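# Move the blanking panel from bench to shelf bay

## Task

Take the blanking panel off the work bench and set it so all of it sits within the empty bay of the parts shelving. Then open the gripper and back the robot away. The panel must stay there without the robot holding or propping it, and the robot must not topple or finish leaning.

## Robot and tools

ROBOT. TidyBot++: one wheeled base (0.54 m long, 0.50 m wide, 0.38 m tall) on four driven casters, carrying a single seven-joint arm with a two-finger gripper. The shoulder sits 0.12 m ahead of the base centre, 0.68 m up. Segments: upper arm 0.42 m, forearm 0.31 m, hand 0.31 m to the hand point. The arm begins folded, hand down, sticking out up to 0.08 m ahead of the base. Cameras: base_camera (fixed on the base, looking forward and down) and wrist_camera (fisheye, looks along the hand).

FRAMES. Base frame: origin on the floor below the base centre, x forward, y left, z up, metres. hand_pose is reported in it: the point between the finger pads, its z axis running out along the fingers, its y axis the closing direction. Odometry frame = the base frame where the scene began; heading is positive to the left, -3.142 to 3.142.

execute_actions. Argument actions: a list holding one action or none (none just reports state and pictures). An action may contain:
- base: exactly one relative move from where the base last measured itself. translate_m (metres, forward positive), strafe_m (metres, left positive) or rotate_rad (radians, counter-clockwise from above positive). Limits: translate and strafe -2 to 2, rotate -6.3 to 6.3. A move needing over 8.667 s at its top speed is rejected.
- joints: absolute targets by name, radians, not offsets. joint_1_rad (any angle; swings the whole arm about vertical, positive = clockwise from above, opposite to rotate_rad), joint_2_rad shoulder -2.249 to 2.249, joint_3_rad (any angle, upper-arm roll, about 3.14 at start), joint_4_rad elbow -2.579 to 2.579, joint_5_rad (any angle, forearm roll), joint_6_rad wrist -2.099 to 2.099, joint_7_rad (any angle, hand roll; hand down, positive is counter-clockwise from above, 1.57 opens fingers left/right). gripper_pos 0 (open, pad gap about 85 mm) to 1 (closed, squeezing about 96 to 120 N per finger). Any-angle joints go the short way; step less than half a turn at a time.
- speeds: caps for this action only: translate_m and strafe_m 0.05 to 0.5 m/s, rotate_rad 0.1 to 1.57 rad/s (the top is default).
Argument cameras: list of base_camera, wrist_camera or all; omitted means all, [] means none. Any action lasts 15 s at most. A bad key or out-of-range value rejects the whole call.

Arm geometry with joint_1_rad 0, joint_3_rad 3.14, joint_5_rad 0: arm lies in the base's x-z plane. Tilt from vertical (forward positive): upper arm = j2, forearm = j2 - j4, hand = j2 - j4 - j6. Reach ahead of the shoulder = sum of length*sin(tilt); height above it = sum of length*cos(tilt). A downward hand reaches at most about 0.94 m high, only near the base.

wait(seconds 0 to 10): commands nothing, returns state and images. zoom_image(camera, region [x0,y0,x1,y1] pixels, at most 504x504) enlarges part of the latest image. read_manual(section "licences") gives licence text only. finished_scene(scene) closes the current scene irreversibly and reports success; call it only after the panel rests in the bay, the gripper has released it and the robot has backed off.

RESULT LINES. base_odometry (wheel count; slip counts as travel, drifts over many moves), base_tilt in degrees (forward/right positive, about 1 degree bias), joint_positions, hand_pose, gripper_pos, motor_effort in percent with peak in brackets, motor temperatures per joint. base_status / joint_status per motion: done; off_target (stopped short, may still push); contact_stop or time_out (gave up, holds there); not_followed after 'joint command not followed' with a cause (a self-collision check held back the arm targets; gripper still acts). A stuck base can report done while short. on_its_own lists motion not commanded. gripper done at 1 means empty hand; off_target means it holds something. 'ARM HIT' means the arm struck itself or the base hard. Joints omitted from an action may keep pushing toward old targets.

PRACTICAL NOTES. Friction leaves joints slightly off; fix by sending last command plus (wanted minus read). hand_pose may be 1 to 2 cm off; trust the images. A held panel makes the arm sag; never send a joint its read angle while loaded. Nothing prevents the arm hitting the base. Avoid: driving while the arm is snagged above about 0.8 m (tip risk), sideways shoving with a raised hand, torque faults (joints 1 to 4 limit 104.5 N m, warn 56.7; joints 5 to 7 limit 51.3, warn 29.4; a fault freezes the arm 10 s), motors reaching 75 °C while holding (warning from 60 °C), dropping or slamming the panel, hard pushes. Loose objects may occasionally be nudged. The robot holds the last command while the controller is thinking, so avoid lingering with a load. Shorter robot motion is better.

Each tool is called after ">>>" as a command line: name --argument value for each argument, lists and objects as JSON in quotes; but a table of rows of numbers goes row by row, as --pt "numbers of a row", without its own name.

## Session

>>> execute_actions --actions '[]'

Scene clock: 0.00 s.
Motor temperatures (°C, as the motors report them): [31 32 30 32 32 42 37]
base_odometry: x=+0.000 y=+0.000 heading=+0.000 (m, m, rad; odometry frame)
base_tilt: forward=-0.5 right=+0.1 (deg)
base_status: not commanded
joint_positions: joint_1_rad=-0.015 joint_2_rad=-0.310 joint_3_rad=+3.103 joint_4_rad=-2.497 joint_5_rad=-0.029 joint_6_rad=-0.857 joint_7_rad=+1.523 gripper_pos=+0.000
joint_status: not commanded
motor_effort: joint_1_rad=-1 joint_2_rad=-2 joint_3_rad=+1 joint_4_rad=+14 joint_5_rad=+0 joint_6_rad=+1 joint_7_rad=-1 (%)
hand_pose: x=+0.2765 y=+0.0154 z=+0.5908 quat_wxyz=(-0.008, +0.999, -0.007, +0.048) (m; base frame)
pictures: base_camera, wrist_camera
Images, in order (width x height): base_camera 644x364, wrist_camera 644x476.

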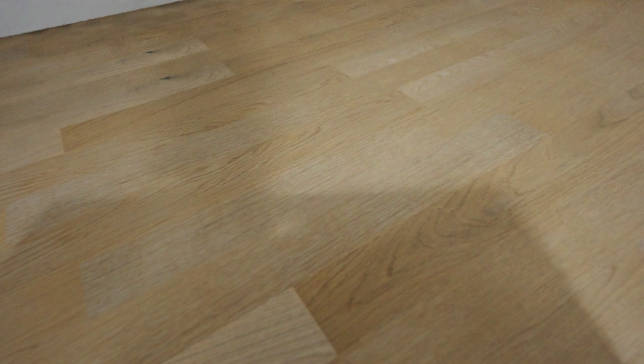

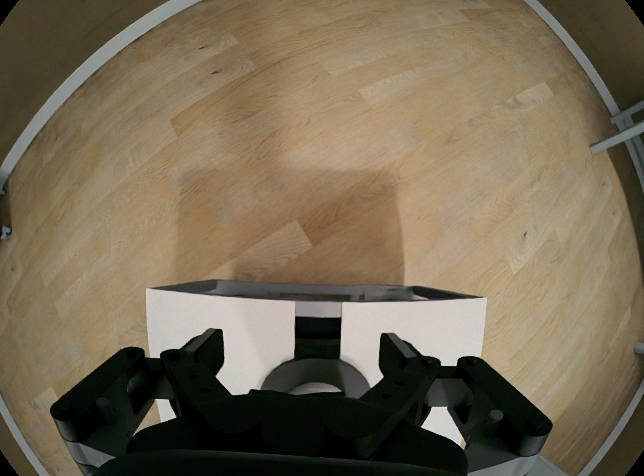

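>>> execute_actions --actions '[{"joints":{"joint_6_rad":0.45},"base":{"rotate_rad":-1.2}}]' --cameras '["wrist_camera"]'

Scene clock: 7.87 s.
Motor temperatures (°C, as the motors report them): [31 32 30 32 32 42 37]
base_odometry: x=+0.000 y=+0.000 heading=-1.200 (m, m, rad; odometry frame)
base_tilt: forward=-0.5 right=+0.1 (deg)
base_status: done
joint_positions: joint_1_rad=-0.015 joint_2_rad=-0.310 joint_3_rad=+3.103 joint_4_rad=-2.497 joint_5_rad=-0.029 joint_6_rad=+0.446 joint_7_rad=+1.523 gripper_pos=+0.000
joint_status: all done
motor_effort: joint_1_rad=-1(2) joint_2_rad=-6(7) joint_3_rad=+1(2) joint_4_rad=+18(19) joint_5_rad=+0(0) joint_6_rad=+8(9) joint_7_rad=+0(0) (%)
hand_pose: x=+0.5531 y=+0.0220 z=+0.8479 quat_wxyz=(-0.031, +0.765, -0.009, +0.644) (m; base frame)
pictures: wrist_camera
camera_calibration (this result's frames):
wrist_camera: T_world_to_cam=[[-0.0324287, -0.999159, -0.0250833, 0.0445844], [-0.163479, 0.0300611, -0.986089, 0.984257], [0.986014, -0.027877, -0.164316, -0.270651], [0, 0, 0, 1]] pos_world=[0.429216, 0.00741415, 0.92721]
Images, in order (width x height): wrist_camera 644x476.

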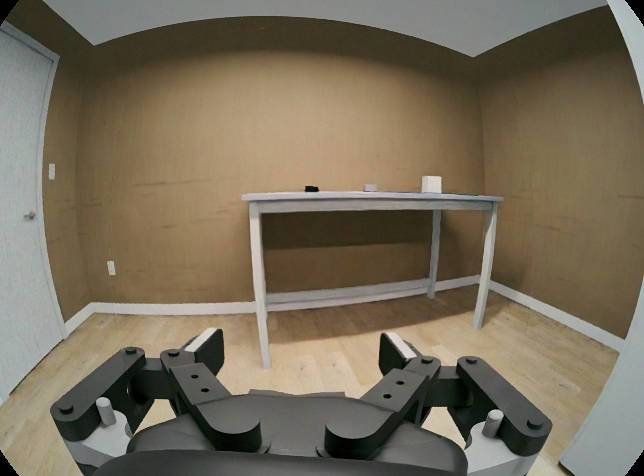

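>>> execute_actions --actions '[{"base":{"rotate_rad":-1.3}}]' --cameras '["wrist_camera"]'

>>> execute_actions --actions '[{"base":{"rotate_rad":-1.6}}]' --cameras '["wrist_camera"]'

Scene clock: 16.03 s.
Motor temperatures (°C, as the motors report them): [31 32 30 32 32 42 37]
base_odometry: x=+0.000 y=+0.000 heading=-2.499 (m, m, rad; odometry frame)
base_tilt: forward=-0.4 right=+0.1 (deg)
base_status: done
joint_positions: joint_1_rad=-0.015 joint_2_rad=-0.310 joint_3_rad=+3.103 joint_4_rad=-2.497 joint_5_rad=-0.029 joint_6_rad=+0.446 joint_7_rad=+1.523 gripper_pos=+0.000
joint_status: not commanded
motor_effort: joint_1_rad=+0(1) joint_2_rad=-6(7) joint_3_rad=+1(2) joint_4_rad=+18(18) joint_5_rad=+0(1) joint_6_rad=+8(8) joint_7_rad=-1(0) (%)
hand_pose: x=+0.5531 y=+0.0220 z=+0.8479 quat_wxyz=(-0.031, +0.765, -0.009, +0.644) (m; base frame)
pictures: wrist_camera
camera_calibration (this result's frames):
wrist_camera: T_world_to_cam=[[-0.0324288, -0.999159, -0.0250834, 0.0445844], [-0.163479, 0.0300612, -0.986089, 0.984256], [0.986014, -0.027877, -0.164316, -0.270651], [0, 0, 0, 1]] pos_world=[0.429216, 0.00741412, 0.92721]
Images, in order (width x height): wrist_camera 644x476.

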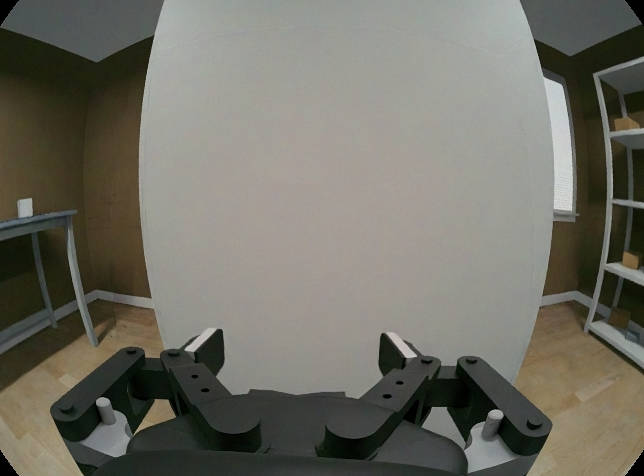

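Scene clock: 18.37 s.
Motor temperatures (°C, as the motors report them): [31 32 30 32 32 42 37]
base_odometry: x=+0.000 y=+0.000 heading=+2.184 (m, m, rad; odometry frame)
base_tilt: forward=-0.4 right=+0.1 (deg)
base_status: done
joint_positions: joint_1_rad=-0.015 joint_2_rad=-0.310 joint_3_rad=+3.103 joint_4_rad=-2.497 joint_5_rad=-0.029 joint_6_rad=+0.446 joint_7_rad=+1.523 gripper_pos=+0.000
joint_status: not commanded
motor_effort: joint_1_rad=-1(1) joint_2_rad=-7(8) joint_3_rad=+1(2) joint_4_rad=+18(18) joint_5_rad=+0(1) joint_6_rad=+9(8) joint_7_rad=+0(0) (%)
hand_pose: x=+0.5531 y=+0.0220 z=+0.8479 quat_wxyz=(-0.031, +0.765, -0.009, +0.644) (m; base frame)
pictures: wrist_camera
camera_calibration (this result's frames):
wrist_camera: T_world_to_cam=[[-0.0324286, -0.999159, -0.0250834, 0.0445844], [-0.163479, 0.0300611, -0.986089, 0.984257], [0.986014, -0.0278769, -0.164317, -0.27065], [0, 0, 0, 1]] pos_world=[0.429216, 0.00741416, 0.92721]
Images, in order (width x height): wrist_camera 644x476.

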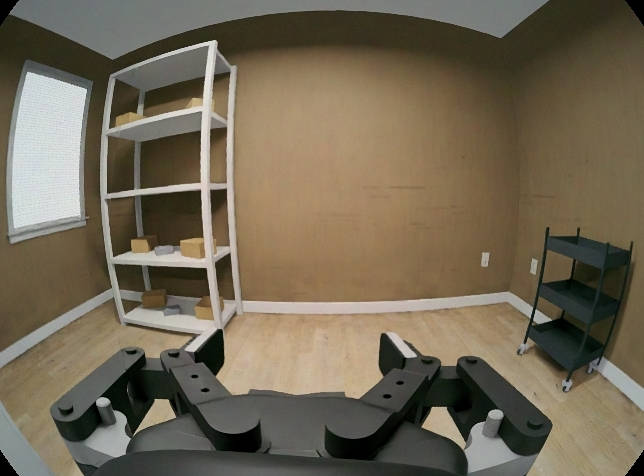

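>>> execute_actions --actions '[{"base":{"rotate_rad":3.059}}]' --cameras '[]'

>>> execute_actions --actions '[{"base":{"translate_m":0.85},"joints":{"joint_2_rad":-0.1,"joint_4_rad":-1.2,"joint_6_rad":-1.0}}]'

Scene clock: 48.93 s.
Motor temperatures (°C, as the motors report them): [31 32 30 32 32 42 37]
base_odometry: x=+0.000 y=+0.000 heading=-1.040 (m, m, rad; odometry frame)
base_tilt: forward=-0.4 right=+0.1 (deg)
base_status: done
joint_positions: joint_1_rad=-0.015 joint_2_rad=-0.310 joint_3_rad=+3.103 joint_4_rad=-2.497 joint_5_rad=-0.029 joint_6_rad=+0.446 joint_7_rad=+1.523 gripper_pos=+0.000
joint_status: not commanded
motor_effort: joint_1_rad=-1(1) joint_2_rad=-6(7) joint_3_rad=+1(3) joint_4_rad=+18(18) joint_5_rad=+0(0) joint_6_rad=+8(8) joint_7_rad=+0(0) (%)
hand_pose: x=+0.5531 y=+0.0220 z=+0.8479 quat_wxyz=(-0.031, +0.765, -0.009, +0.644) (m; base frame)
pictures: none
No camera images: the call's "cameras" was empty. Leave "cameras" out to get every camera's image.

Scene clock: 52.03 s.
Motor temperatures (°C, as the motors report them): [31 32 30 32 32 42 37]
base_odometry: x=+0.431 y=-0.733 heading=-1.040 (m, m, rad; odometry frame)
base_tilt: forward=-0.4 right=+0.1 (deg)
base_status: done
joint_positions: joint_1_rad=-0.015 joint_2_rad=-0.112 joint_3_rad=+3.103 joint_4_rad=-1.216 joint_5_rad=-0.029 joint_6_rad=-0.975 joint_7_rad=+1.523 gripper_pos=+0.000
joint_status: all done
motor_effort: joint_1_rad=+0(0) joint_2_rad=-14(16) joint_3_rad=+0(1) joint_4_rad=+19(21) joint_5_rad=+0(0) joint_6_rad=+7(10) joint_7_rad=-1(0) (%)
hand_pose: x=+0.6227 y=+0.0377 z=+1.0897 quat_wxyz=(-0.038, +0.862, +0.003, +0.505) (m; base frame)
pictures: base_camera, wrist_camera
camera_calibration (this result's frames):
wrist_camera: T_world_to_cam=[[-0.0012445, -0.999932, -0.0116133, 0.0345476], [-0.482231, 0.0107738, -0.875978, 1.3128], [0.876043, 0.00451013, -0.482212, 0.114554], [0, 0, 0, 1]] pos_world=[0.532761, 0.0198847, 1.20562]
Images, in order (width x height): base_camera 644x364, wrist_camera 644x476.

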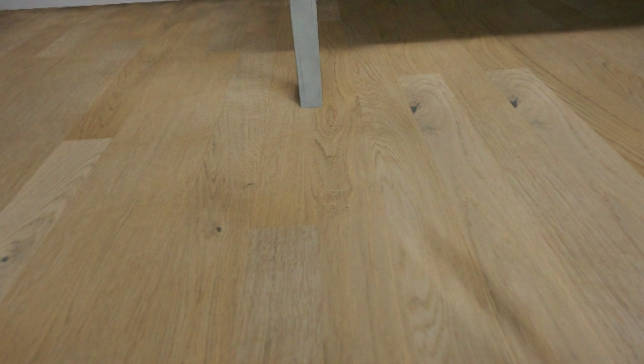

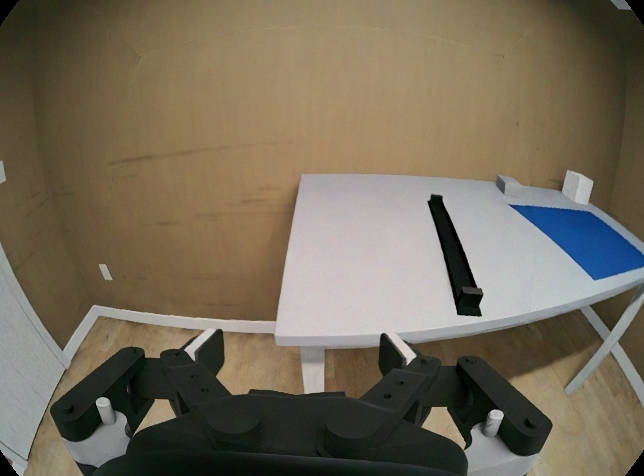

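>>> execute_actions --actions '[{"base":{"strafe_m":-0.3}}]' --cameras '["wrist_camera"]'

>>> zoom_image --camera "wrist_camera" --region '[200, 150, 644, 360]'

Scene clock: 66.03 s.
Motor temperatures (°C, as the motors report them): [31 32 30 32 32 42 37]
base_odometry: x=+0.172 y=-0.885 heading=-1.039 (m, m, rad; odometry frame)
base_tilt: forward=-0.4 right=+0.1 (deg)
base_status: done
joint_positions: joint_1_rad=-0.015 joint_2_rad=-0.112 joint_3_rad=+3.103 joint_4_rad=-1.216 joint_5_rad=-0.029 joint_6_rad=-0.976 joint_7_rad=+1.523 gripper_pos=+0.000
joint_status: not commanded
motor_effort: joint_1_rad=-1(2) joint_2_rad=-14(15) joint_3_rad=+1(3) joint_4_rad=+19(19) joint_5_rad=+0(1) joint_6_rad=+7(7) joint_7_rad=+0(0) (%)
hand_pose: x=+0.6227 y=+0.0376 z=+1.0897 quat_wxyz=(-0.038, +0.862, +0.002, +0.505) (m; base frame)
pictures: wrist_camera
camera_calibration (this result's frames):
wrist_camera: T_world_to_cam=[[-0.0015147, -0.999931, -0.0116254, 0.0345736], [-0.482423, 0.0109138, -0.87587, 1.31279], [0.875937, 0.00428167, -0.482406, 0.114916], [0, 0, 0, 1]] pos_world=[0.532715, 0.0197516, 1.20568]
Images, in order (width x height): wrist_camera 644x476.

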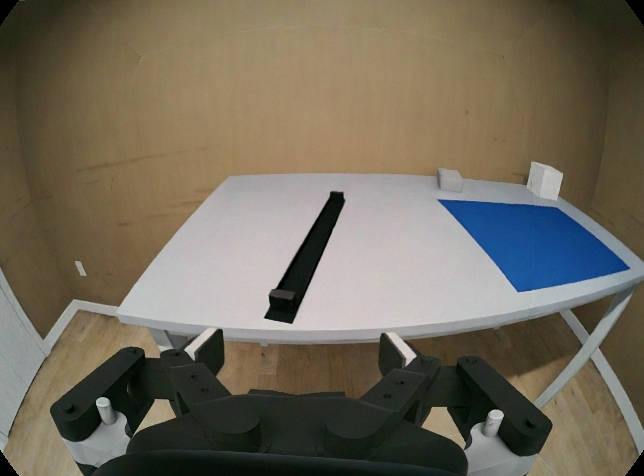

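Region (200, 150, 644, 360) of wrist_camera's 644x476 image, scaled by 1.135; it fills the top 238 rows of this view, and the rest is white.

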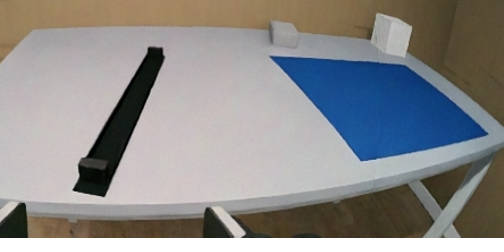

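>>> execute_actions --actions '[{"base":{"translate_m":0.25},"joints":{"joint_6_rad":-1.35}}]' --cameras '["wrist_camera"]'

Scene clock: 124.33 s.
Motor temperatures (°C, as the motors report them): [31 32 30 32 32 42 37]
base_odometry: x=+0.299 y=-1.101 heading=-1.039 (m, m, rad; odometry frame)
base_tilt: forward=-0.4 right=+0.1 (deg)
base_status: done
joint_positions: joint_1_rad=-0.015 joint_2_rad=-0.102 joint_3_rad=+3.103 joint_4_rad=-1.209 joint_5_rad=-0.029 joint_6_rad=-1.347 joint_7_rad=+1.523 gripper_pos=+0.000
joint_status: all done
motor_effort: joint_1_rad=+0(0) joint_2_rad=-13(16) joint_3_rad=+1(1) joint_4_rad=+18(19) joint_5_rad=+0(1) joint_6_rad=+5(8) joint_7_rad=+0(0) (%)
hand_pose: x=+0.5531 y=+0.0347 z=+1.0004 quat_wxyz=(-0.030, +0.941, +0.005, +0.336) (m; base frame)
pictures: wrist_camera
camera_calibration (this result's frames):
wrist_camera: T_world_to_cam=[[0.00689628, -0.999903, 0.012108, 0.00216809], [-0.768813, -0.0130443, -0.639341, 1.12367], [0.639437, -0.0048997, -0.768828, 0.55043], [0, 0, 0, 1]] pos_world=[0.511916, 0.0195224, 1.14157]
Images, in order (width x height): wrist_camera 644x476.

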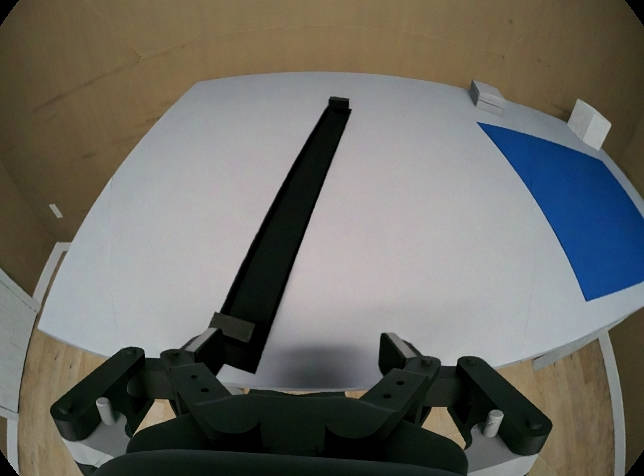

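>>> zoom_image --camera "wrist_camera" --region '[180, 80, 400, 390]'

Region (180, 80, 400, 390) of wrist_camera's 644x476 image, scaled by 1.626; it fills the left 358 columns of this view, and the rest is white.

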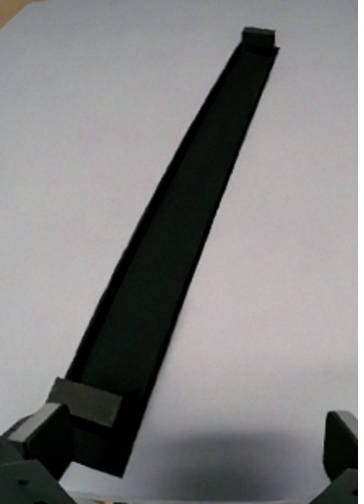

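>>> execute_actions --actions '[{"base":{"strafe_m":-0.15},"joints":{"joint_1_rad":-0.5,"joint_2_rad":-0.1,"joint_4_rad":-1.75,"joint_6_rad":-0.25}}]' --cameras '["wrist_camera"]'

Scene clock: 160.60 s.
Motor temperatures (°C, as the motors report them): [31 32 30 32 32 42 37]
base_odometry: x=+0.170 y=-1.177 heading=-1.039 (m, m, rad; odometry frame)
base_tilt: forward=-0.4 right=+0.1 (deg)
base_status: done
joint_positions: joint_1_rad=-0.483 joint_2_rad=-0.102 joint_3_rad=+3.103 joint_4_rad=-1.736 joint_5_rad=-0.029 joint_6_rad=-0.273 joint_7_rad=+1.523 gripper_pos=+0.000
joint_status: all done
motor_effort: joint_1_rad=-1(3) joint_2_rad=-16(19) joint_3_rad=+0(3) joint_4_rad=+21(21) joint_5_rad=+1(1) joint_6_rad=+8(8) joint_7_rad=+0(1) (%)
hand_pose: x=+0.6061 y=+0.2852 z=+0.9781 quat_wxyz=(-0.172, +0.794, +0.183, +0.553) (m; base frame)
pictures: wrist_camera
camera_calibration (this result's frames):
wrist_camera: T_world_to_cam=[[0.435064, -0.899996, -0.0269734, 0.00278747], [-0.303386, -0.118322, -0.945493, 1.20082], [0.847748, 0.419533, -0.324524, -0.181273], [0, 0, 0, 1]] pos_world=[0.516775, 0.220643, 1.07662]
Images, in order (width x height): wrist_camera 644x476.

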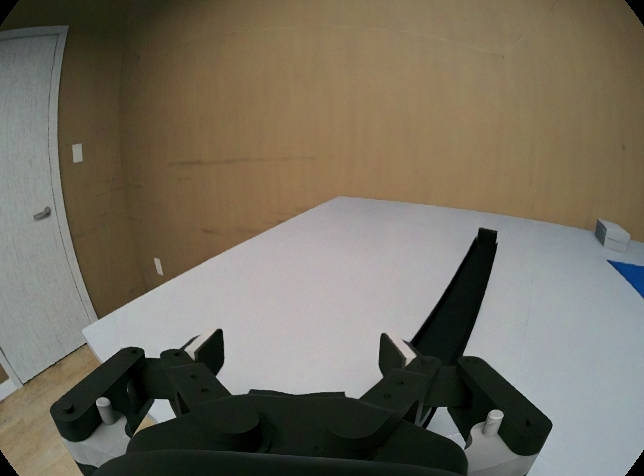

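>>> execute_actions --actions '[{"joints":{"joint_1_rad":0.05,"joint_4_rad":-1.85,"joint_6_rad":-0.1}}]' --cameras '["wrist_camera"]'

>>> zoom_image --camera "wrist_camera" --region '[40, 180, 340, 380]'

Scene clock: 168.87 s.
Motor temperatures (°C, as the motors report them): [31 32 30 32 32 42 37]
base_odometry: x=+0.170 y=-1.177 heading=-1.039 (m, m, rad; odometry frame)
base_tilt: forward=-0.5 right=+0.1 (deg)
base_status: not commanded
joint_positions: joint_1_rad=+0.032 joint_2_rad=-0.102 joint_3_rad=+3.103 joint_4_rad=-1.832 joint_5_rad=-0.029 joint_6_rad=-0.125 joint_7_rad=+1.523 gripper_pos=+0.000
joint_status: all done
motor_effort: joint_1_rad=+0(1) joint_2_rad=-16(17) joint_3_rad=+0(2) joint_4_rad=+21(21) joint_5_rad=+0(0) joint_6_rad=+8(8) joint_7_rad=-1(0) (%)
hand_pose: x=+0.6849 y=+0.0068 z=+0.9629 quat_wxyz=(-0.025, +0.800, -0.026, +0.599) (m; base frame)
pictures: wrist_camera
camera_calibration (this result's frames):
wrist_camera: T_world_to_cam=[[-0.067484, -0.997266, -0.0301195, 0.0654272], [-0.274091, 0.0475574, -0.960527, 1.17062], [0.959333, -0.0565647, -0.276551, -0.255533], [0, 0, 0, 1]] pos_world=[0.570413, -0.00487754, 1.05571]
Images, in order (width x height): wrist_camera 644x476.

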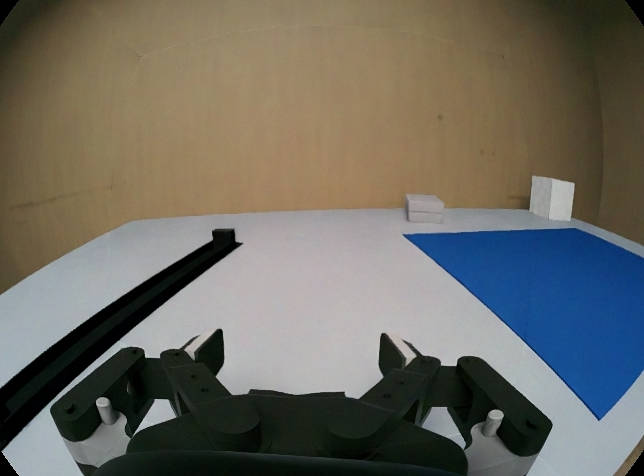

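Region (40, 180, 340, 380) of wrist_camera's 644x476 image, scaled by 1.680.

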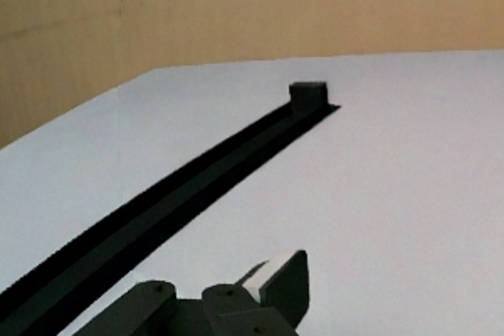

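>>> execute_actions --actions '[{"base":{"strafe_m":0.29},"joints":{"joint_1_rad":0.2,"joint_2_rad":0.105,"joint_3_rad":3.177,"joint_4_rad":-0.96,"joint_5_rad":0.029,"joint_6_rad":-1.435,"joint_7_rad":1.617}}]' --cameras '[]'

>>> execute_actions --actions '[{"base":{"translate_m":0.23}}]'

Scene clock: 222.60 s.
Motor temperatures (°C, as the motors report them): [31 33 30 32 32 42 37]
base_odometry: x=+0.420 y=-1.030 heading=-1.039 (m, m, rad; odometry frame)
base_tilt: forward=-0.4 right=+0.1 (deg)
base_status: done
joint_positions: joint_1_rad=+0.180 joint_2_rad=+0.079 joint_3_rad=+3.155 joint_4_rad=-0.975 joint_5_rad=+0.006 joint_6_rad=-1.412 joint_7_rad=+1.590 gripper_pos=+0.000
joint_status: all done
motor_effort: joint_1_rad=+0(1) joint_2_rad=-19(20) joint_3_rad=+0(3) joint_4_rad=+17(21) joint_5_rad=+1(0) joint_6_rad=+5(9) joint_7_rad=-1(0) (%)
hand_pose: x=+0.6109 y=-0.0968 z=+1.0136 quat_wxyz=(+0.039, +0.940, -0.083, +0.329) (m; base frame)
pictures: none
No camera images: the call's "cameras" was empty. Leave "cameras" out to get every camera's image.

Scene clock: 224.33 s.
Motor temperatures (°C, as the motors report them): [31 33 30 32 32 42 37]
base_odometry: x=+0.537 y=-1.228 heading=-1.039 (m, m, rad; odometry frame)
base_tilt: forward=-0.4 right=+0.1 (deg)
base_status: done
joint_positions: joint_1_rad=+0.181 joint_2_rad=+0.100 joint_3_rad=+3.156 joint_4_rad=-0.974 joint_5_rad=+0.007 joint_6_rad=-1.413 joint_7_rad=+1.590 gripper_pos=+0.000
joint_status: not commanded
motor_effort: joint_1_rad=-1(1) joint_2_rad=-20(23) joint_3_rad=+0(0) joint_4_rad=+17(18) joint_5_rad=+1(0) joint_6_rad=+5(6) joint_7_rad=-1(0) (%)
hand_pose: x=+0.6172 y=-0.0989 z=+1.0035 quat_wxyz=(+0.038, +0.943, -0.084, +0.319) (m; base frame)
pictures: base_camera, wrist_camera
camera_calibration (this result's frames):
wrist_camera: T_world_to_cam=[[-0.201903, -0.975762, 0.0844014, -0.0732157], [-0.781789, 0.108656, -0.614003, 1.16781], [0.58995, -0.189953, -0.784779, 0.53944], [0, 0, 0, 1]] pos_world=[0.579955, -0.0958627, 1.14656]
Images, in order (width x height): base_camera 644x364, wrist_camera 644x476.

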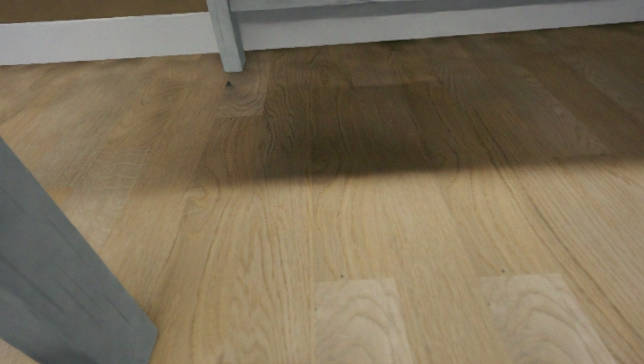

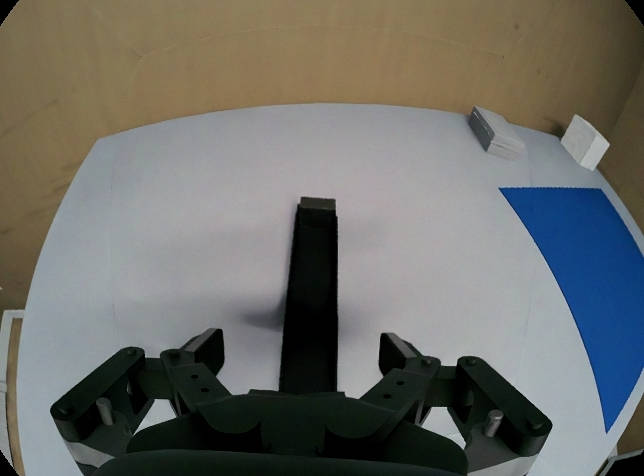

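>>> execute_actions --actions '[{"joints":{"joint_2_rad":-0.06,"joint_4_rad":-1.277,"joint_6_rad":-1.265}}]' --cameras '["wrist_camera"]'

Scene clock: 265.40 s.
Motor temperatures (°C, as the motors report them): [31 33 30 33 32 42 37]
base_odometry: x=+0.537 y=-1.228 heading=-1.039 (m, m, rad; odometry frame)
base_tilt: forward=-0.4 right=+0.1 (deg)
base_status: not commanded
joint_positions: joint_1_rad=+0.181 joint_2_rad=-0.040 joint_3_rad=+3.156 joint_4_rad=-1.261 joint_5_rad=+0.007 joint_6_rad=-1.291 joint_7_rad=+1.590 gripper_pos=+0.000
joint_status: all done
motor_effort: joint_1_rad=-1(1) joint_2_rad=-15(21) joint_3_rad=+0(0) joint_4_rad=+18(19) joint_5_rad=+0(0) joint_6_rad=+5(5) joint_7_rad=-1(0) (%)
hand_pose: x=+0.5719 y=-0.0906 z=+0.9586 quat_wxyz=(+0.036, +0.947, -0.084, +0.308) (m; base frame)
pictures: wrist_camera
camera_calibration (this result's frames):
wrist_camera: T_world_to_cam=[[-0.199238, -0.976437, 0.0829213, -0.0705694], [-0.796261, 0.111987, -0.594498, 1.09379], [0.571203, -0.184473, -0.79981, 0.558078], [0, 0, 0, 1]] pos_world=[0.538105, -0.0884464, 1.10246]
Images, in order (width x height): wrist_camera 644x476.

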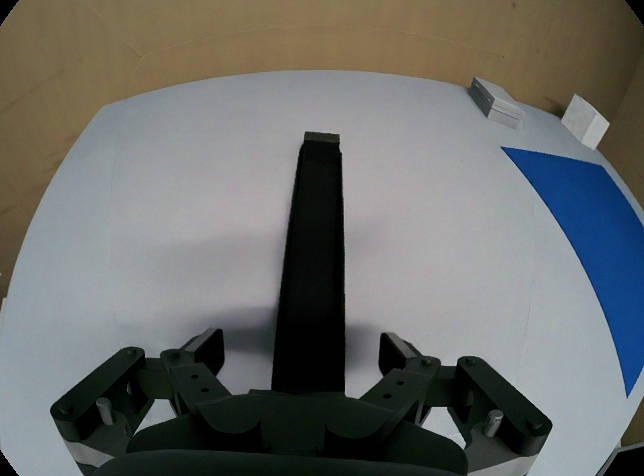

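>>> execute_actions --actions '[{"joints":{"joint_2_rad":-0.078,"joint_4_rad":-1.359,"joint_6_rad":-1.2}}]' --cameras '["wrist_camera"]'

Scene clock: 288.53 s.
Motor temperatures (°C, as the motors report them): [32 33 30 32 32 42 37]
base_odometry: x=+0.537 y=-1.228 heading=-1.039 (m, m, rad; odometry frame)
base_tilt: forward=-0.4 right=+0.1 (deg)
base_status: not commanded
joint_positions: joint_1_rad=+0.181 joint_2_rad=-0.054 joint_3_rad=+3.156 joint_4_rad=-1.347 joint_5_rad=+0.007 joint_6_rad=-1.226 joint_7_rad=+1.590 gripper_pos=+0.000
joint_status: all done
motor_effort: joint_1_rad=-1(1) joint_2_rad=-15(16) joint_3_rad=+0(0) joint_4_rad=+18(19) joint_5_rad=+0(0) joint_6_rad=+5(6) joint_7_rad=+0(1) (%)
hand_pose: x=+0.5714 y=-0.0904 z=+0.9354 quat_wxyz=(+0.036, +0.948, -0.084, +0.304) (m; base frame)
pictures: wrist_camera
camera_calibration (this result's frames):
wrist_camera: T_world_to_cam=[[-0.198237, -0.976642, 0.0828989, -0.0692118], [-0.800426, 0.112492, -0.588781, 1.07665], [0.565703, -0.183072, -0.80403, 0.547106], [0, 0, 0, 1]] pos_world=[0.538562, -0.0885503, 1.07954]
Images, in order (width x height): wrist_camera 644x476.

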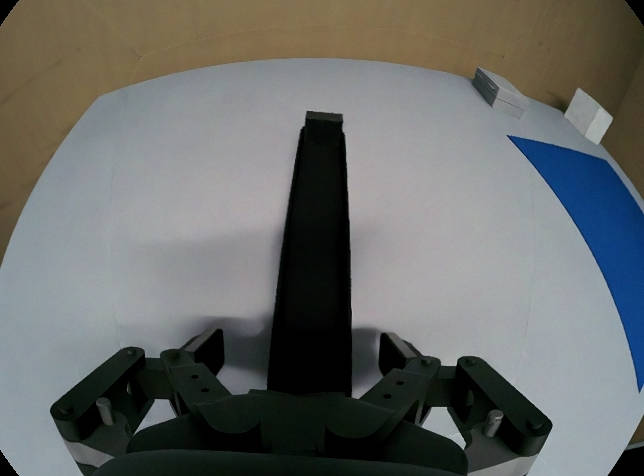

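>>> execute_actions --actions '[{"joints":{"gripper_pos":1.0}}]' --cameras '["wrist_camera"]'

Scene clock: 298.93 s.
Motor temperatures (°C, as the motors report them): [32 33 30 32 32 42 37]
base_odometry: x=+0.537 y=-1.228 heading=-1.039 (m, m, rad; odometry frame)
base_tilt: forward=-0.4 right=+0.1 (deg)
base_status: not commanded
joint_positions: joint_1_rad=+0.181 joint_2_rad=-0.057 joint_3_rad=+3.156 joint_4_rad=-1.349 joint_5_rad=+0.007 joint_6_rad=-1.222 joint_7_rad=+1.590 gripper_pos=+0.546
joint_status: gripper_pos off_target (ended at +0.546, target +1.000)
motor_effort: joint_1_rad=-1(1) joint_2_rad=-16(17) joint_3_rad=+0(0) joint_4_rad=+19(19) joint_5_rad=+1(1) joint_6_rad=+5(6) joint_7_rad=+0(0) (%)
hand_pose: x=+0.5712 y=-0.0905 z=+0.9363 quat_wxyz=(+0.036, +0.948, -0.084, +0.306) (m; base frame)
pictures: wrist_camera
camera_calibration (this result's frames):
wrist_camera: T_world_to_cam=[[-0.198534, -0.976568, 0.0830605, -0.0693301], [-0.798188, 0.111925, -0.591919, 1.0786], [0.568753, -0.183814, -0.801706, 0.543915], [0, 0, 0, 1]] pos_world=[0.537809, -0.088449, 1.08026]
Images, in order (width x height): wrist_camera 644x476.

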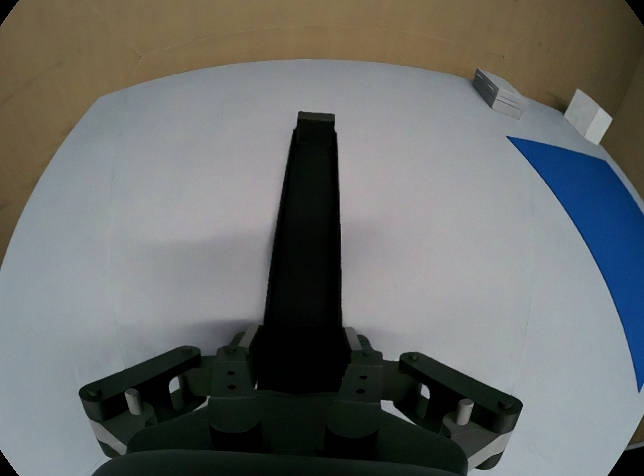

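>>> execute_actions --actions '[{"joints":{"joint_2_rad":0.03,"joint_4_rad":-0.98,"joint_6_rad":-1.53}}]' --cameras '["wrist_camera"]'

Scene clock: 308.90 s.
Motor temperatures (°C, as the motors report them): [32 33 30 32 32 42 37]
base_odometry: x=+0.537 y=-1.228 heading=-1.039 (m, m, rad; odometry frame)
base_tilt: forward=-0.4 right=+0.1 (deg)
base_status: not commanded
joint_positions: joint_1_rad=+0.181 joint_2_rad=+0.009 joint_3_rad=+3.156 joint_4_rad=-0.998 joint_5_rad=+0.007 joint_6_rad=-1.509 joint_7_rad=+1.590 gripper_pos=+0.546
joint_status: all done
motor_effort: joint_1_rad=-1(1) joint_2_rad=-17(18) joint_3_rad=+0(0) joint_4_rad=+17(21) joint_5_rad=+0(0) joint_6_rad=+6(7) joint_7_rad=+0(1) (%)
hand_pose: x=+0.5621 y=-0.0886 z=+1.0181 quat_wxyz=(+0.036, +0.948, -0.085, +0.306) (m; base frame)
pictures: wrist_camera
camera_calibration (this result's frames):
wrist_camera: T_world_to_cam=[[-0.200199, -0.976216, 0.0831991, -0.0752353], [-0.798873, 0.113487, -0.590697, 1.11889], [0.567206, -0.184723, -0.802593, 0.616721], [0, 0, 0, 1]] pos_world=[0.528984, -0.0865041, 1.16216]
Images, in order (width x height): wrist_camera 644x476.

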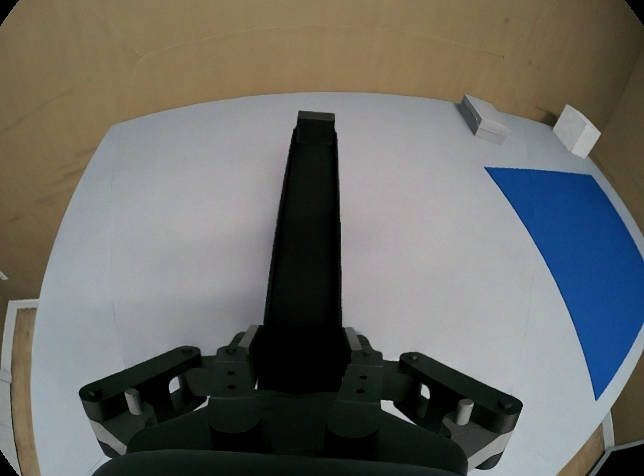

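>>> execute_actions --actions '[{"base":{"translate_m":-2.0}}]' --cameras '[]'

>>> execute_actions --actions '[{"base":{"strafe_m":0.2}}]' --cameras '[]'

>>> execute_actions --actions '[{"base":{"translate_m":-0.85}}]' --cameras '[]'

>>> execute_actions --actions '[{"base":{"rotate_rad":-1.57},"speeds":{"rotate_rad":0.9}}]'

Scene clock: 359.47 s.
Motor temperatures (°C, as the motors report them): [32 33 30 33 32 42 37]
base_odometry: x=-0.479 y=+0.495 heading=-1.038 (m, m, rad; odometry frame)
base_tilt: forward=-0.4 right=+0.1 (deg)
base_status: done
joint_positions: joint_1_rad=+0.184 joint_2_rad=+0.032 joint_3_rad=+3.159 joint_4_rad=-0.997 joint_5_rad=+0.011 joint_6_rad=-1.512 joint_7_rad=+1.590 gripper_pos=+0.546
joint_status: not commanded
motor_effort: joint_1_rad=-1(5) joint_2_rad=-18(21) joint_3_rad=+0(4) joint_4_rad=+17(18) joint_5_rad=+0(2) joint_6_rad=+5(6) joint_7_rad=-1(0) (%)
hand_pose: x=+0.5680 y=-0.0934 z=+1.0077 quat_wxyz=(+0.038, +0.951, -0.088, +0.293) (m; base frame)
pictures: none
No camera images: the call's "cameras" was empty. Leave "cameras" out to get every camera's image.

Scene clock: 361.13 s.
Motor temperatures (°C, as the motors report them): [32 33 30 33 32 42 37]
base_odometry: x=-0.307 y=+0.597 heading=-1.038 (m, m, rad; odometry frame)
base_tilt: forward=-0.4 right=+0.1 (deg)
base_status: done
joint_positions: joint_1_rad=+0.186 joint_2_rad=+0.032 joint_3_rad=+3.161 joint_4_rad=-0.997 joint_5_rad=+0.011 joint_6_rad=-1.512 joint_7_rad=+1.590 gripper_pos=+0.546
joint_status: not commanded
motor_effort: joint_1_rad=+0(2) joint_2_rad=-18(19) joint_3_rad=+0(3) joint_4_rad=+17(17) joint_5_rad=+0(1) joint_6_rad=+5(5) joint_7_rad=+0(0) (%)
hand_pose: x=+0.5677 y=-0.0952 z=+1.0077 quat_wxyz=(+0.039, +0.951, -0.090, +0.293) (m; base frame)
pictures: none
No camera images: the call's "cameras" was empty. Leave "cameras" out to get every camera's image.

Scene clock: 364.23 s.
Motor temperatures (°C, as the motors report them): [32 33 30 33 32 42 37]
base_odometry: x=-0.738 y=+1.329 heading=-1.038 (m, m, rad; odometry frame)
base_tilt: forward=-0.4 right=+0.1 (deg)
base_status: done
joint_positions: joint_1_rad=+0.186 joint_2_rad=+0.032 joint_3_rad=+3.161 joint_4_rad=-0.997 joint_5_rad=+0.011 joint_6_rad=-1.514 joint_7_rad=+1.590 gripper_pos=+0.546
joint_status: not commanded
motor_effort: joint_1_rad=+0(1) joint_2_rad=-18(23) joint_3_rad=+0(1) joint_4_rad=+18(19) joint_5_rad=+1(0) joint_6_rad=+5(6) joint_7_rad=-1(0) (%)
hand_pose: x=+0.5675 y=-0.0952 z=+1.0077 quat_wxyz=(+0.039, +0.951, -0.090, +0.293) (m; base frame)
pictures: none
No camera images: the call's "cameras" was empty. Leave "cameras" out to get every camera's image.

Scene clock: 366.93 s.
Motor temperatures (°C, as the motors report them): [32 33 30 33 32 42 37]
base_odometry: x=-0.739 y=+1.329 heading=-2.608 (m, m, rad; odometry frame)
base_tilt: forward=-0.4 right=+0.1 (deg)
base_status: done
joint_positions: joint_1_rad=+0.189 joint_2_rad=+0.032 joint_3_rad=+3.165 joint_4_rad=-0.997 joint_5_rad=+0.011 joint_6_rad=-1.514 joint_7_rad=+1.590 gripper_pos=+0.546
joint_status: not commanded
motor_effort: joint_1_rad=+0(2) joint_2_rad=-18(19) joint_3_rad=+0(3) joint_4_rad=+18(18) joint_5_rad=+0(2) joint_6_rad=+5(5) joint_7_rad=+0(1) (%)
hand_pose: x=+0.5668 y=-0.0986 z=+1.0077 quat_wxyz=(+0.040, +0.951, -0.094, +0.293) (m; base frame)
pictures: base_camera, wrist_camera
camera_calibration (this result's frames):
wrist_camera: T_world_to_cam=[[-0.216839, -0.972269, 0.087603, -0.0778753], [-0.81172, 0.129723, -0.569458, 1.10508], [0.542302, -0.19459, -0.817339, 0.631813], [0, 0, 0, 1]] pos_world=[0.537493, -0.0961257, 1.15252]
Images, in order (width x height): base_camera 644x364, wrist_camera 644x476.

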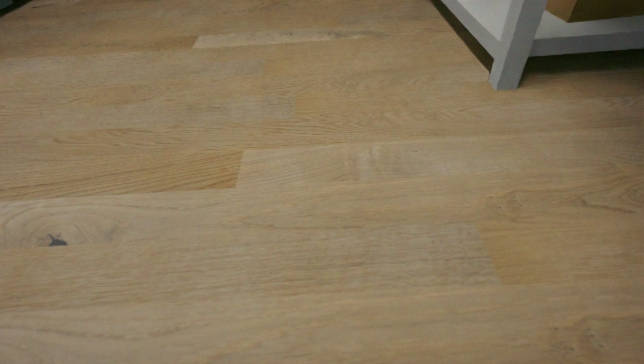

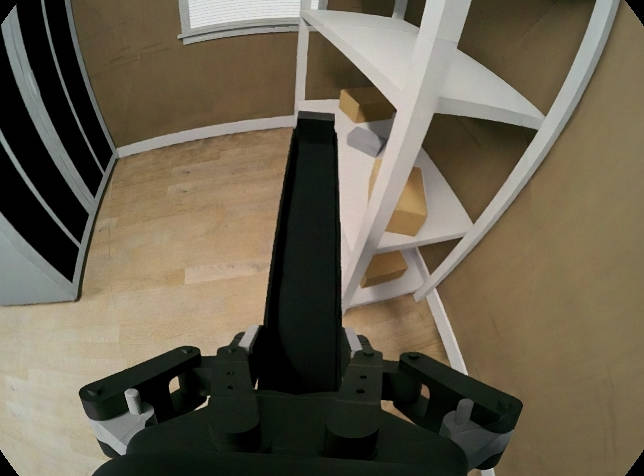

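>>> execute_actions --actions '[{"base":{"strafe_m":-0.38},"joints":{"joint_2_rad":0.22,"joint_4_rad":-0.495,"joint_6_rad":-1.815},"speeds":{"strafe_m":0.3}}]'

Scene clock: 425.73 s.
Motor temperatures (°C, as the motors report them): [32 33 30 33 32 42 37]
base_odometry: x=-0.932 y=+1.656 heading=-2.608 (m, m, rad; odometry frame)
base_tilt: forward=-0.4 right=+0.1 (deg)
base_status: done
joint_positions: joint_1_rad=+0.191 joint_2_rad=+0.202 joint_3_rad=+3.165 joint_4_rad=-0.515 joint_5_rad=+0.012 joint_6_rad=-1.793 joint_7_rad=+1.590 gripper_pos=+0.546
joint_status: all done
motor_effort: joint_1_rad=-1(2) joint_2_rad=-21(21) joint_3_rad=+0(3) joint_4_rad=+14(18) joint_5_rad=+0(2) joint_6_rad=+6(5) joint_7_rad=+0(1) (%)
hand_pose: x=+0.5833 y=-0.1010 z=+1.0799 quat_wxyz=(+0.043, +0.946, -0.094, +0.308) (m; base frame)
pictures: base_camera, wrist_camera
camera_calibration (this result's frames):
wrist_camera: T_world_to_cam=[[-0.223009, -0.970692, 0.0895777, -0.0813046], [-0.792978, 0.127197, -0.595824, 1.17719], [0.566968, -0.203907, -0.798104, 0.645308], [0, 0, 0, 1]] pos_world=[0.549485, -0.0970732, 1.2237]
Images, in order (width x height): base_camera 644x364, wrist_camera 644x476.

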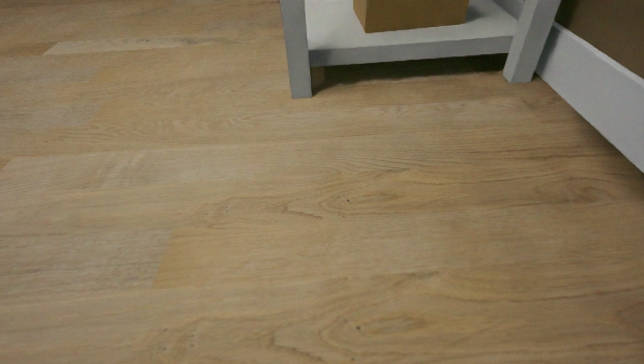

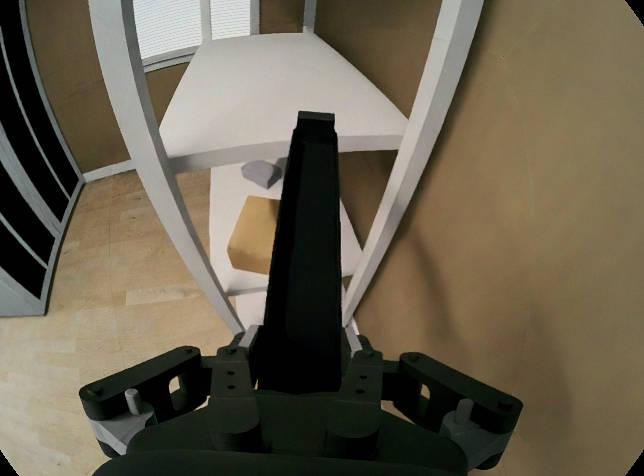

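>>> execute_actions --actions '[{"base":{"strafe_m":-0.06}}]' --cameras '[]'

>>> execute_actions --actions '[{"base":{"translate_m":0.3},"speeds":{"translate_m":0.3}}]'

Scene clock: 441.80 s.
Motor temperatures (°C, as the motors report them): [32 33 30 33 32 42 37]
base_odometry: x=-0.962 y=+1.708 heading=-2.609 (m, m, rad; odometry frame)
base_tilt: forward=-0.4 right=+0.1 (deg)
base_status: done
joint_positions: joint_1_rad=+0.194 joint_2_rad=+0.204 joint_3_rad=+3.165 joint_4_rad=-0.515 joint_5_rad=+0.012 joint_6_rad=-1.793 joint_7_rad=+1.590 gripper_pos=+0.546
joint_status: not commanded
motor_effort: joint_1_rad=-1(3) joint_2_rad=-21(22) joint_3_rad=+0(1) joint_4_rad=+14(14) joint_5_rad=+1(1) joint_6_rad=+5(6) joint_7_rad=+0(0) (%)
hand_pose: x=+0.5833 y=-0.1030 z=+1.0791 quat_wxyz=(+0.044, +0.946, -0.096, +0.307) (m; base frame)
pictures: none
No camera images: the call's "cameras" was empty. Leave "cameras" out to get every camera's image.

Scene clock: 443.80 s.
Motor temperatures (°C, as the motors report them): [32 33 30 33 32 42 37]
base_odometry: x=-1.221 y=+1.556 heading=-2.609 (m, m, rad; odometry frame)
base_tilt: forward=-0.4 right=+0.1 (deg)
base_status: done
joint_positions: joint_1_rad=+0.194 joint_2_rad=+0.216 joint_3_rad=+3.165 joint_4_rad=-0.513 joint_5_rad=+0.012 joint_6_rad=-1.796 joint_7_rad=+1.590 gripper_pos=+0.546
joint_status: not commanded
motor_effort: joint_1_rad=-1(2) joint_2_rad=-22(24) joint_3_rad=+0(1) joint_4_rad=+14(15) joint_5_rad=+0(0) joint_6_rad=+5(6) joint_7_rad=+0(0) (%)
hand_pose: x=+0.5875 y=-0.1038 z=+1.0734 quat_wxyz=(+0.043, +0.948, -0.097, +0.301) (m; base frame)
pictures: base_camera, wrist_camera
camera_calibration (this result's frames):
wrist_camera: T_world_to_cam=[[-0.225713, -0.970004, 0.0902568, -0.081549], [-0.80121, 0.132132, -0.583613, 1.16927], [0.554181, -0.204043, -0.807001, 0.654286], [0, 0, 0, 1]] pos_world=[0.55583, -0.100097, 1.21777]
Images, in order (width x height): base_camera 644x364, wrist_camera 644x476.

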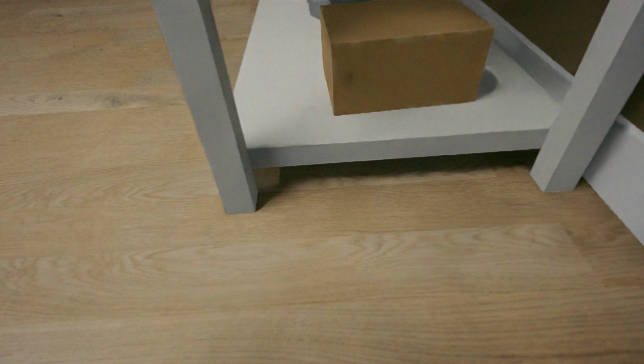

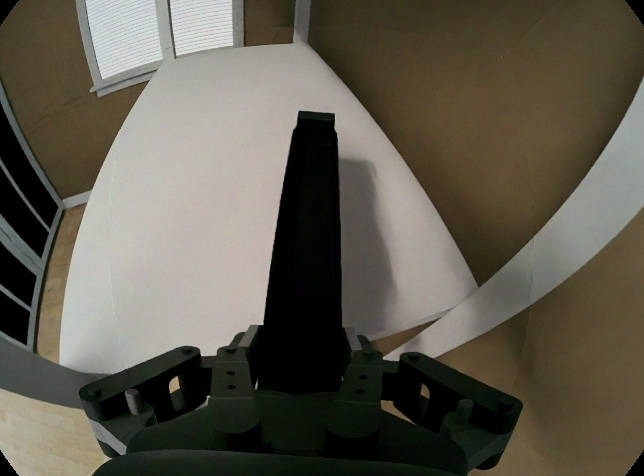

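>>> execute_actions --actions '[{"base":{"translate_m":0.23},"speeds":{"translate_m":0.25}}]'

Scene clock: 453.27 s.
Motor temperatures (°C, as the motors report them): [31 33 30 33 32 42 37]
base_odometry: x=-1.419 y=+1.439 heading=-2.610 (m, m, rad; odometry frame)
base_tilt: forward=-0.4 right=+0.1 (deg)
base_status: done
joint_positions: joint_1_rad=+0.194 joint_2_rad=+0.220 joint_3_rad=+3.165 joint_4_rad=-0.512 joint_5_rad=+0.012 joint_6_rad=-1.797 joint_7_rad=+1.590 gripper_pos=+0.546
joint_status: not commanded
motor_effort: joint_1_rad=+0(2) joint_2_rad=-22(24) joint_3_rad=+0(1) joint_4_rad=+15(15) joint_5_rad=+0(0) joint_6_rad=+6(6) joint_7_rad=-1(0) (%)
hand_pose: x=+0.5890 y=-0.1041 z=+1.0715 quat_wxyz=(+0.043, +0.948, -0.097, +0.299) (m; base frame)
pictures: base_camera, wrist_camera
camera_calibration (this result's frames):
wrist_camera: T_world_to_cam=[[-0.225346, -0.970076, 0.0903965, -0.081694], [-0.8036, 0.132607, -0.580209, 1.16723], [0.550859, -0.20339, -0.809436, 0.656494], [0, 0, 0, 1]] pos_world=[0.557942, -0.100508, 1.21601]
Images, in order (width x height): base_camera 644x364, wrist_camera 644x476.

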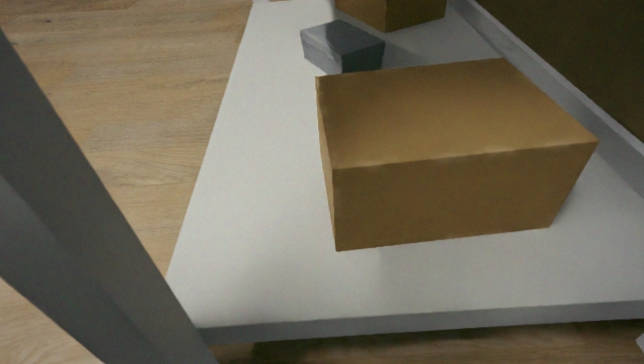

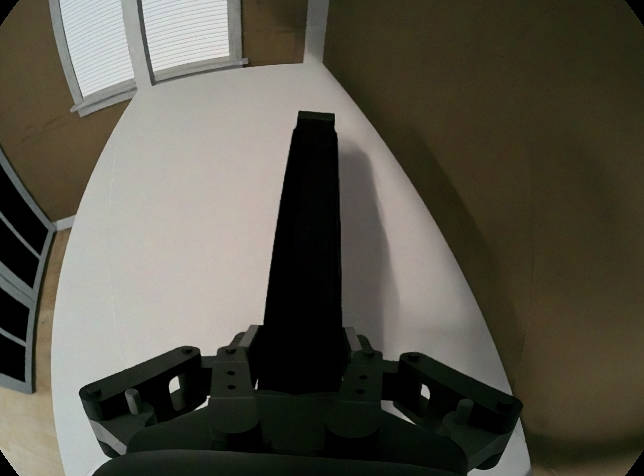

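>>> execute_actions --actions '[{"joints":{"joint_2_rad":0.3,"joint_4_rad":-0.585,"joint_6_rad":-1.637}}]' --cameras '["wrist_camera"]'

Scene clock: 464.57 s.
Motor temperatures (°C, as the motors report them): [31 33 30 33 32 42 37]
base_odometry: x=-1.419 y=+1.439 heading=-2.610 (m, m, rad; odometry frame)
base_tilt: forward=-0.4 right=+0.1 (deg)
base_status: not commanded
joint_positions: joint_1_rad=+0.194 joint_2_rad=+0.301 joint_3_rad=+3.165 joint_4_rad=-0.578 joint_5_rad=+0.012 joint_6_rad=-1.659 joint_7_rad=+1.590 gripper_pos=+0.546
joint_status: all done
motor_effort: joint_1_rad=+0(0) joint_2_rad=-27(28) joint_3_rad=+0(0) joint_4_rad=+16(17) joint_5_rad=+0(0) joint_6_rad=+5(6) joint_7_rad=+0(0) (%)
hand_pose: x=+0.6502 y=-0.1170 z=+1.0276 quat_wxyz=(+0.044, +0.950, -0.095, +0.294) (m; base frame)
pictures: wrist_camera
camera_calibration (this result's frames):
wrist_camera: T_world_to_cam=[[-0.222849, -0.970362, 0.0934687, -0.081261], [-0.809553, 0.130794, -0.572291, 1.18818], [0.543104, -0.203203, -0.814706, 0.595098], [0, 0, 0, 1]] pos_world=[0.620588, -0.113334, 1.17241]
Images, in order (width x height): wrist_camera 644x476.

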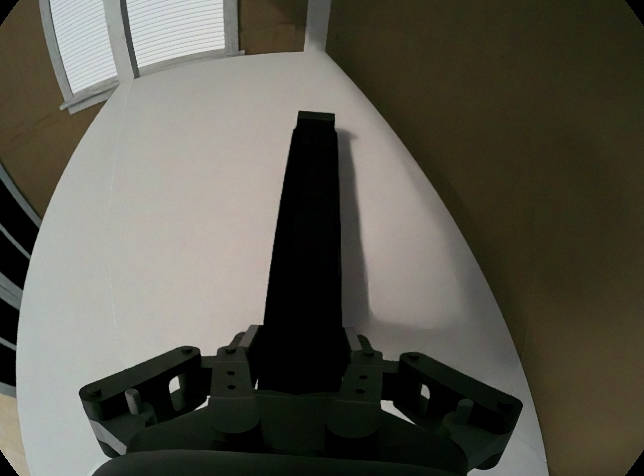

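>>> execute_actions --actions '[{"joints":{"joint_2_rad":0.33,"joint_4_rad":-0.615,"joint_6_rad":-1.555}}]' --cameras '["wrist_camera"]'

Scene clock: 480.77 s.
Motor temperatures (°C, as the motors report them): [31 33 30 33 32 42 37]
base_odometry: x=-1.419 y=+1.439 heading=-2.610 (m, m, rad; odometry frame)
base_tilt: forward=-0.4 right=+0.1 (deg)
base_status: not commanded
joint_positions: joint_1_rad=+0.194 joint_2_rad=+0.319 joint_3_rad=+3.165 joint_4_rad=-0.604 joint_5_rad=+0.012 joint_6_rad=-1.578 joint_7_rad=+1.590 gripper_pos=+0.546
joint_status: all done
motor_effort: joint_1_rad=+0(0) joint_2_rad=-27(28) joint_3_rad=+0(0) joint_4_rad=+17(17) joint_5_rad=+0(1) joint_6_rad=+6(6) joint_7_rad=+0(0) (%)
hand_pose: x=+0.6749 y=-0.1222 z=+1.0212 quat_wxyz=(+0.046, +0.944, -0.094, +0.312) (m; base frame)
pictures: wrist_camera
camera_calibration (this result's frames):
wrist_camera: T_world_to_cam=[[-0.225098, -0.969782, 0.0940971, -0.0793381], [-0.788572, 0.124607, -0.602186, 1.22072], [0.572264, -0.209753, -0.792791, 0.532558], [0, 0, 0, 1]] pos_world=[0.640006, -0.117346, 1.16477]
Images, in order (width x height): wrist_camera 644x476.

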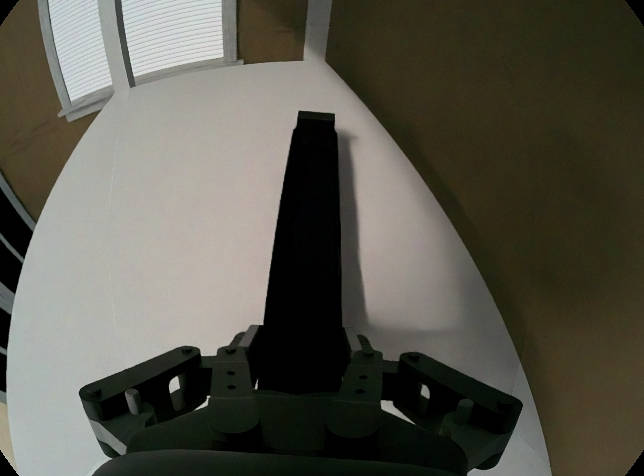

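>>> execute_actions --actions '[{"joints":{"joint_2_rad":0.35}}]' --cameras '["wrist_camera"]'

Scene clock: 486.73 s.
Motor temperatures (°C, as the motors report them): [31 33 30 33 32 42 37]
base_odometry: x=-1.419 y=+1.439 heading=-2.610 (m, m, rad; odometry frame)
base_tilt: forward=-0.4 right=+0.1 (deg)
base_status: not commanded
joint_positions: joint_1_rad=+0.194 joint_2_rad=+0.334 joint_3_rad=+3.165 joint_4_rad=-0.605 joint_5_rad=+0.012 joint_6_rad=-1.578 joint_7_rad=+1.590 gripper_pos=+0.546
joint_status: all done
motor_effort: joint_1_rad=+0(1) joint_2_rad=-28(29) joint_3_rad=+0(0) joint_4_rad=+16(17) joint_5_rad=+1(1) joint_6_rad=+5(6) joint_7_rad=+0(0) (%)
hand_pose: x=+0.6797 y=-0.1232 z=+1.0122 quat_wxyz=(+0.045, +0.947, -0.095, +0.304) (m; base frame)
pictures: wrist_camera
camera_calibration (this result's frames):
wrist_camera: T_world_to_cam=[[-0.223626, -0.970073, 0.094601, -0.0798717], [-0.797907, 0.126463, -0.589366, 1.21287], [0.559764, -0.207281, -0.802308, 0.54086], [0, 0, 0, 1]] pos_world=[0.64714, -0.118755, 1.15632]
Images, in order (width x height): wrist_camera 644x476.

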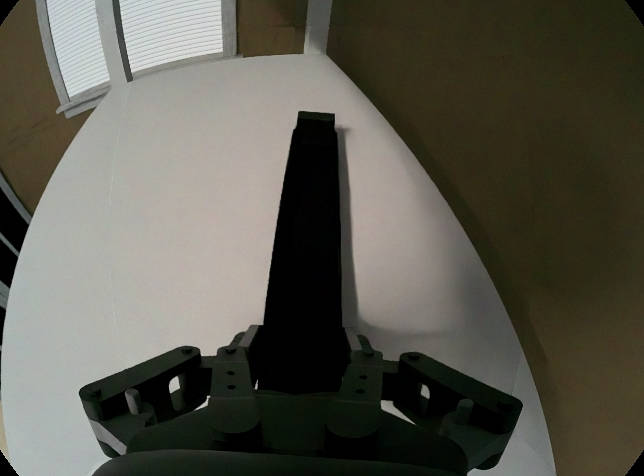

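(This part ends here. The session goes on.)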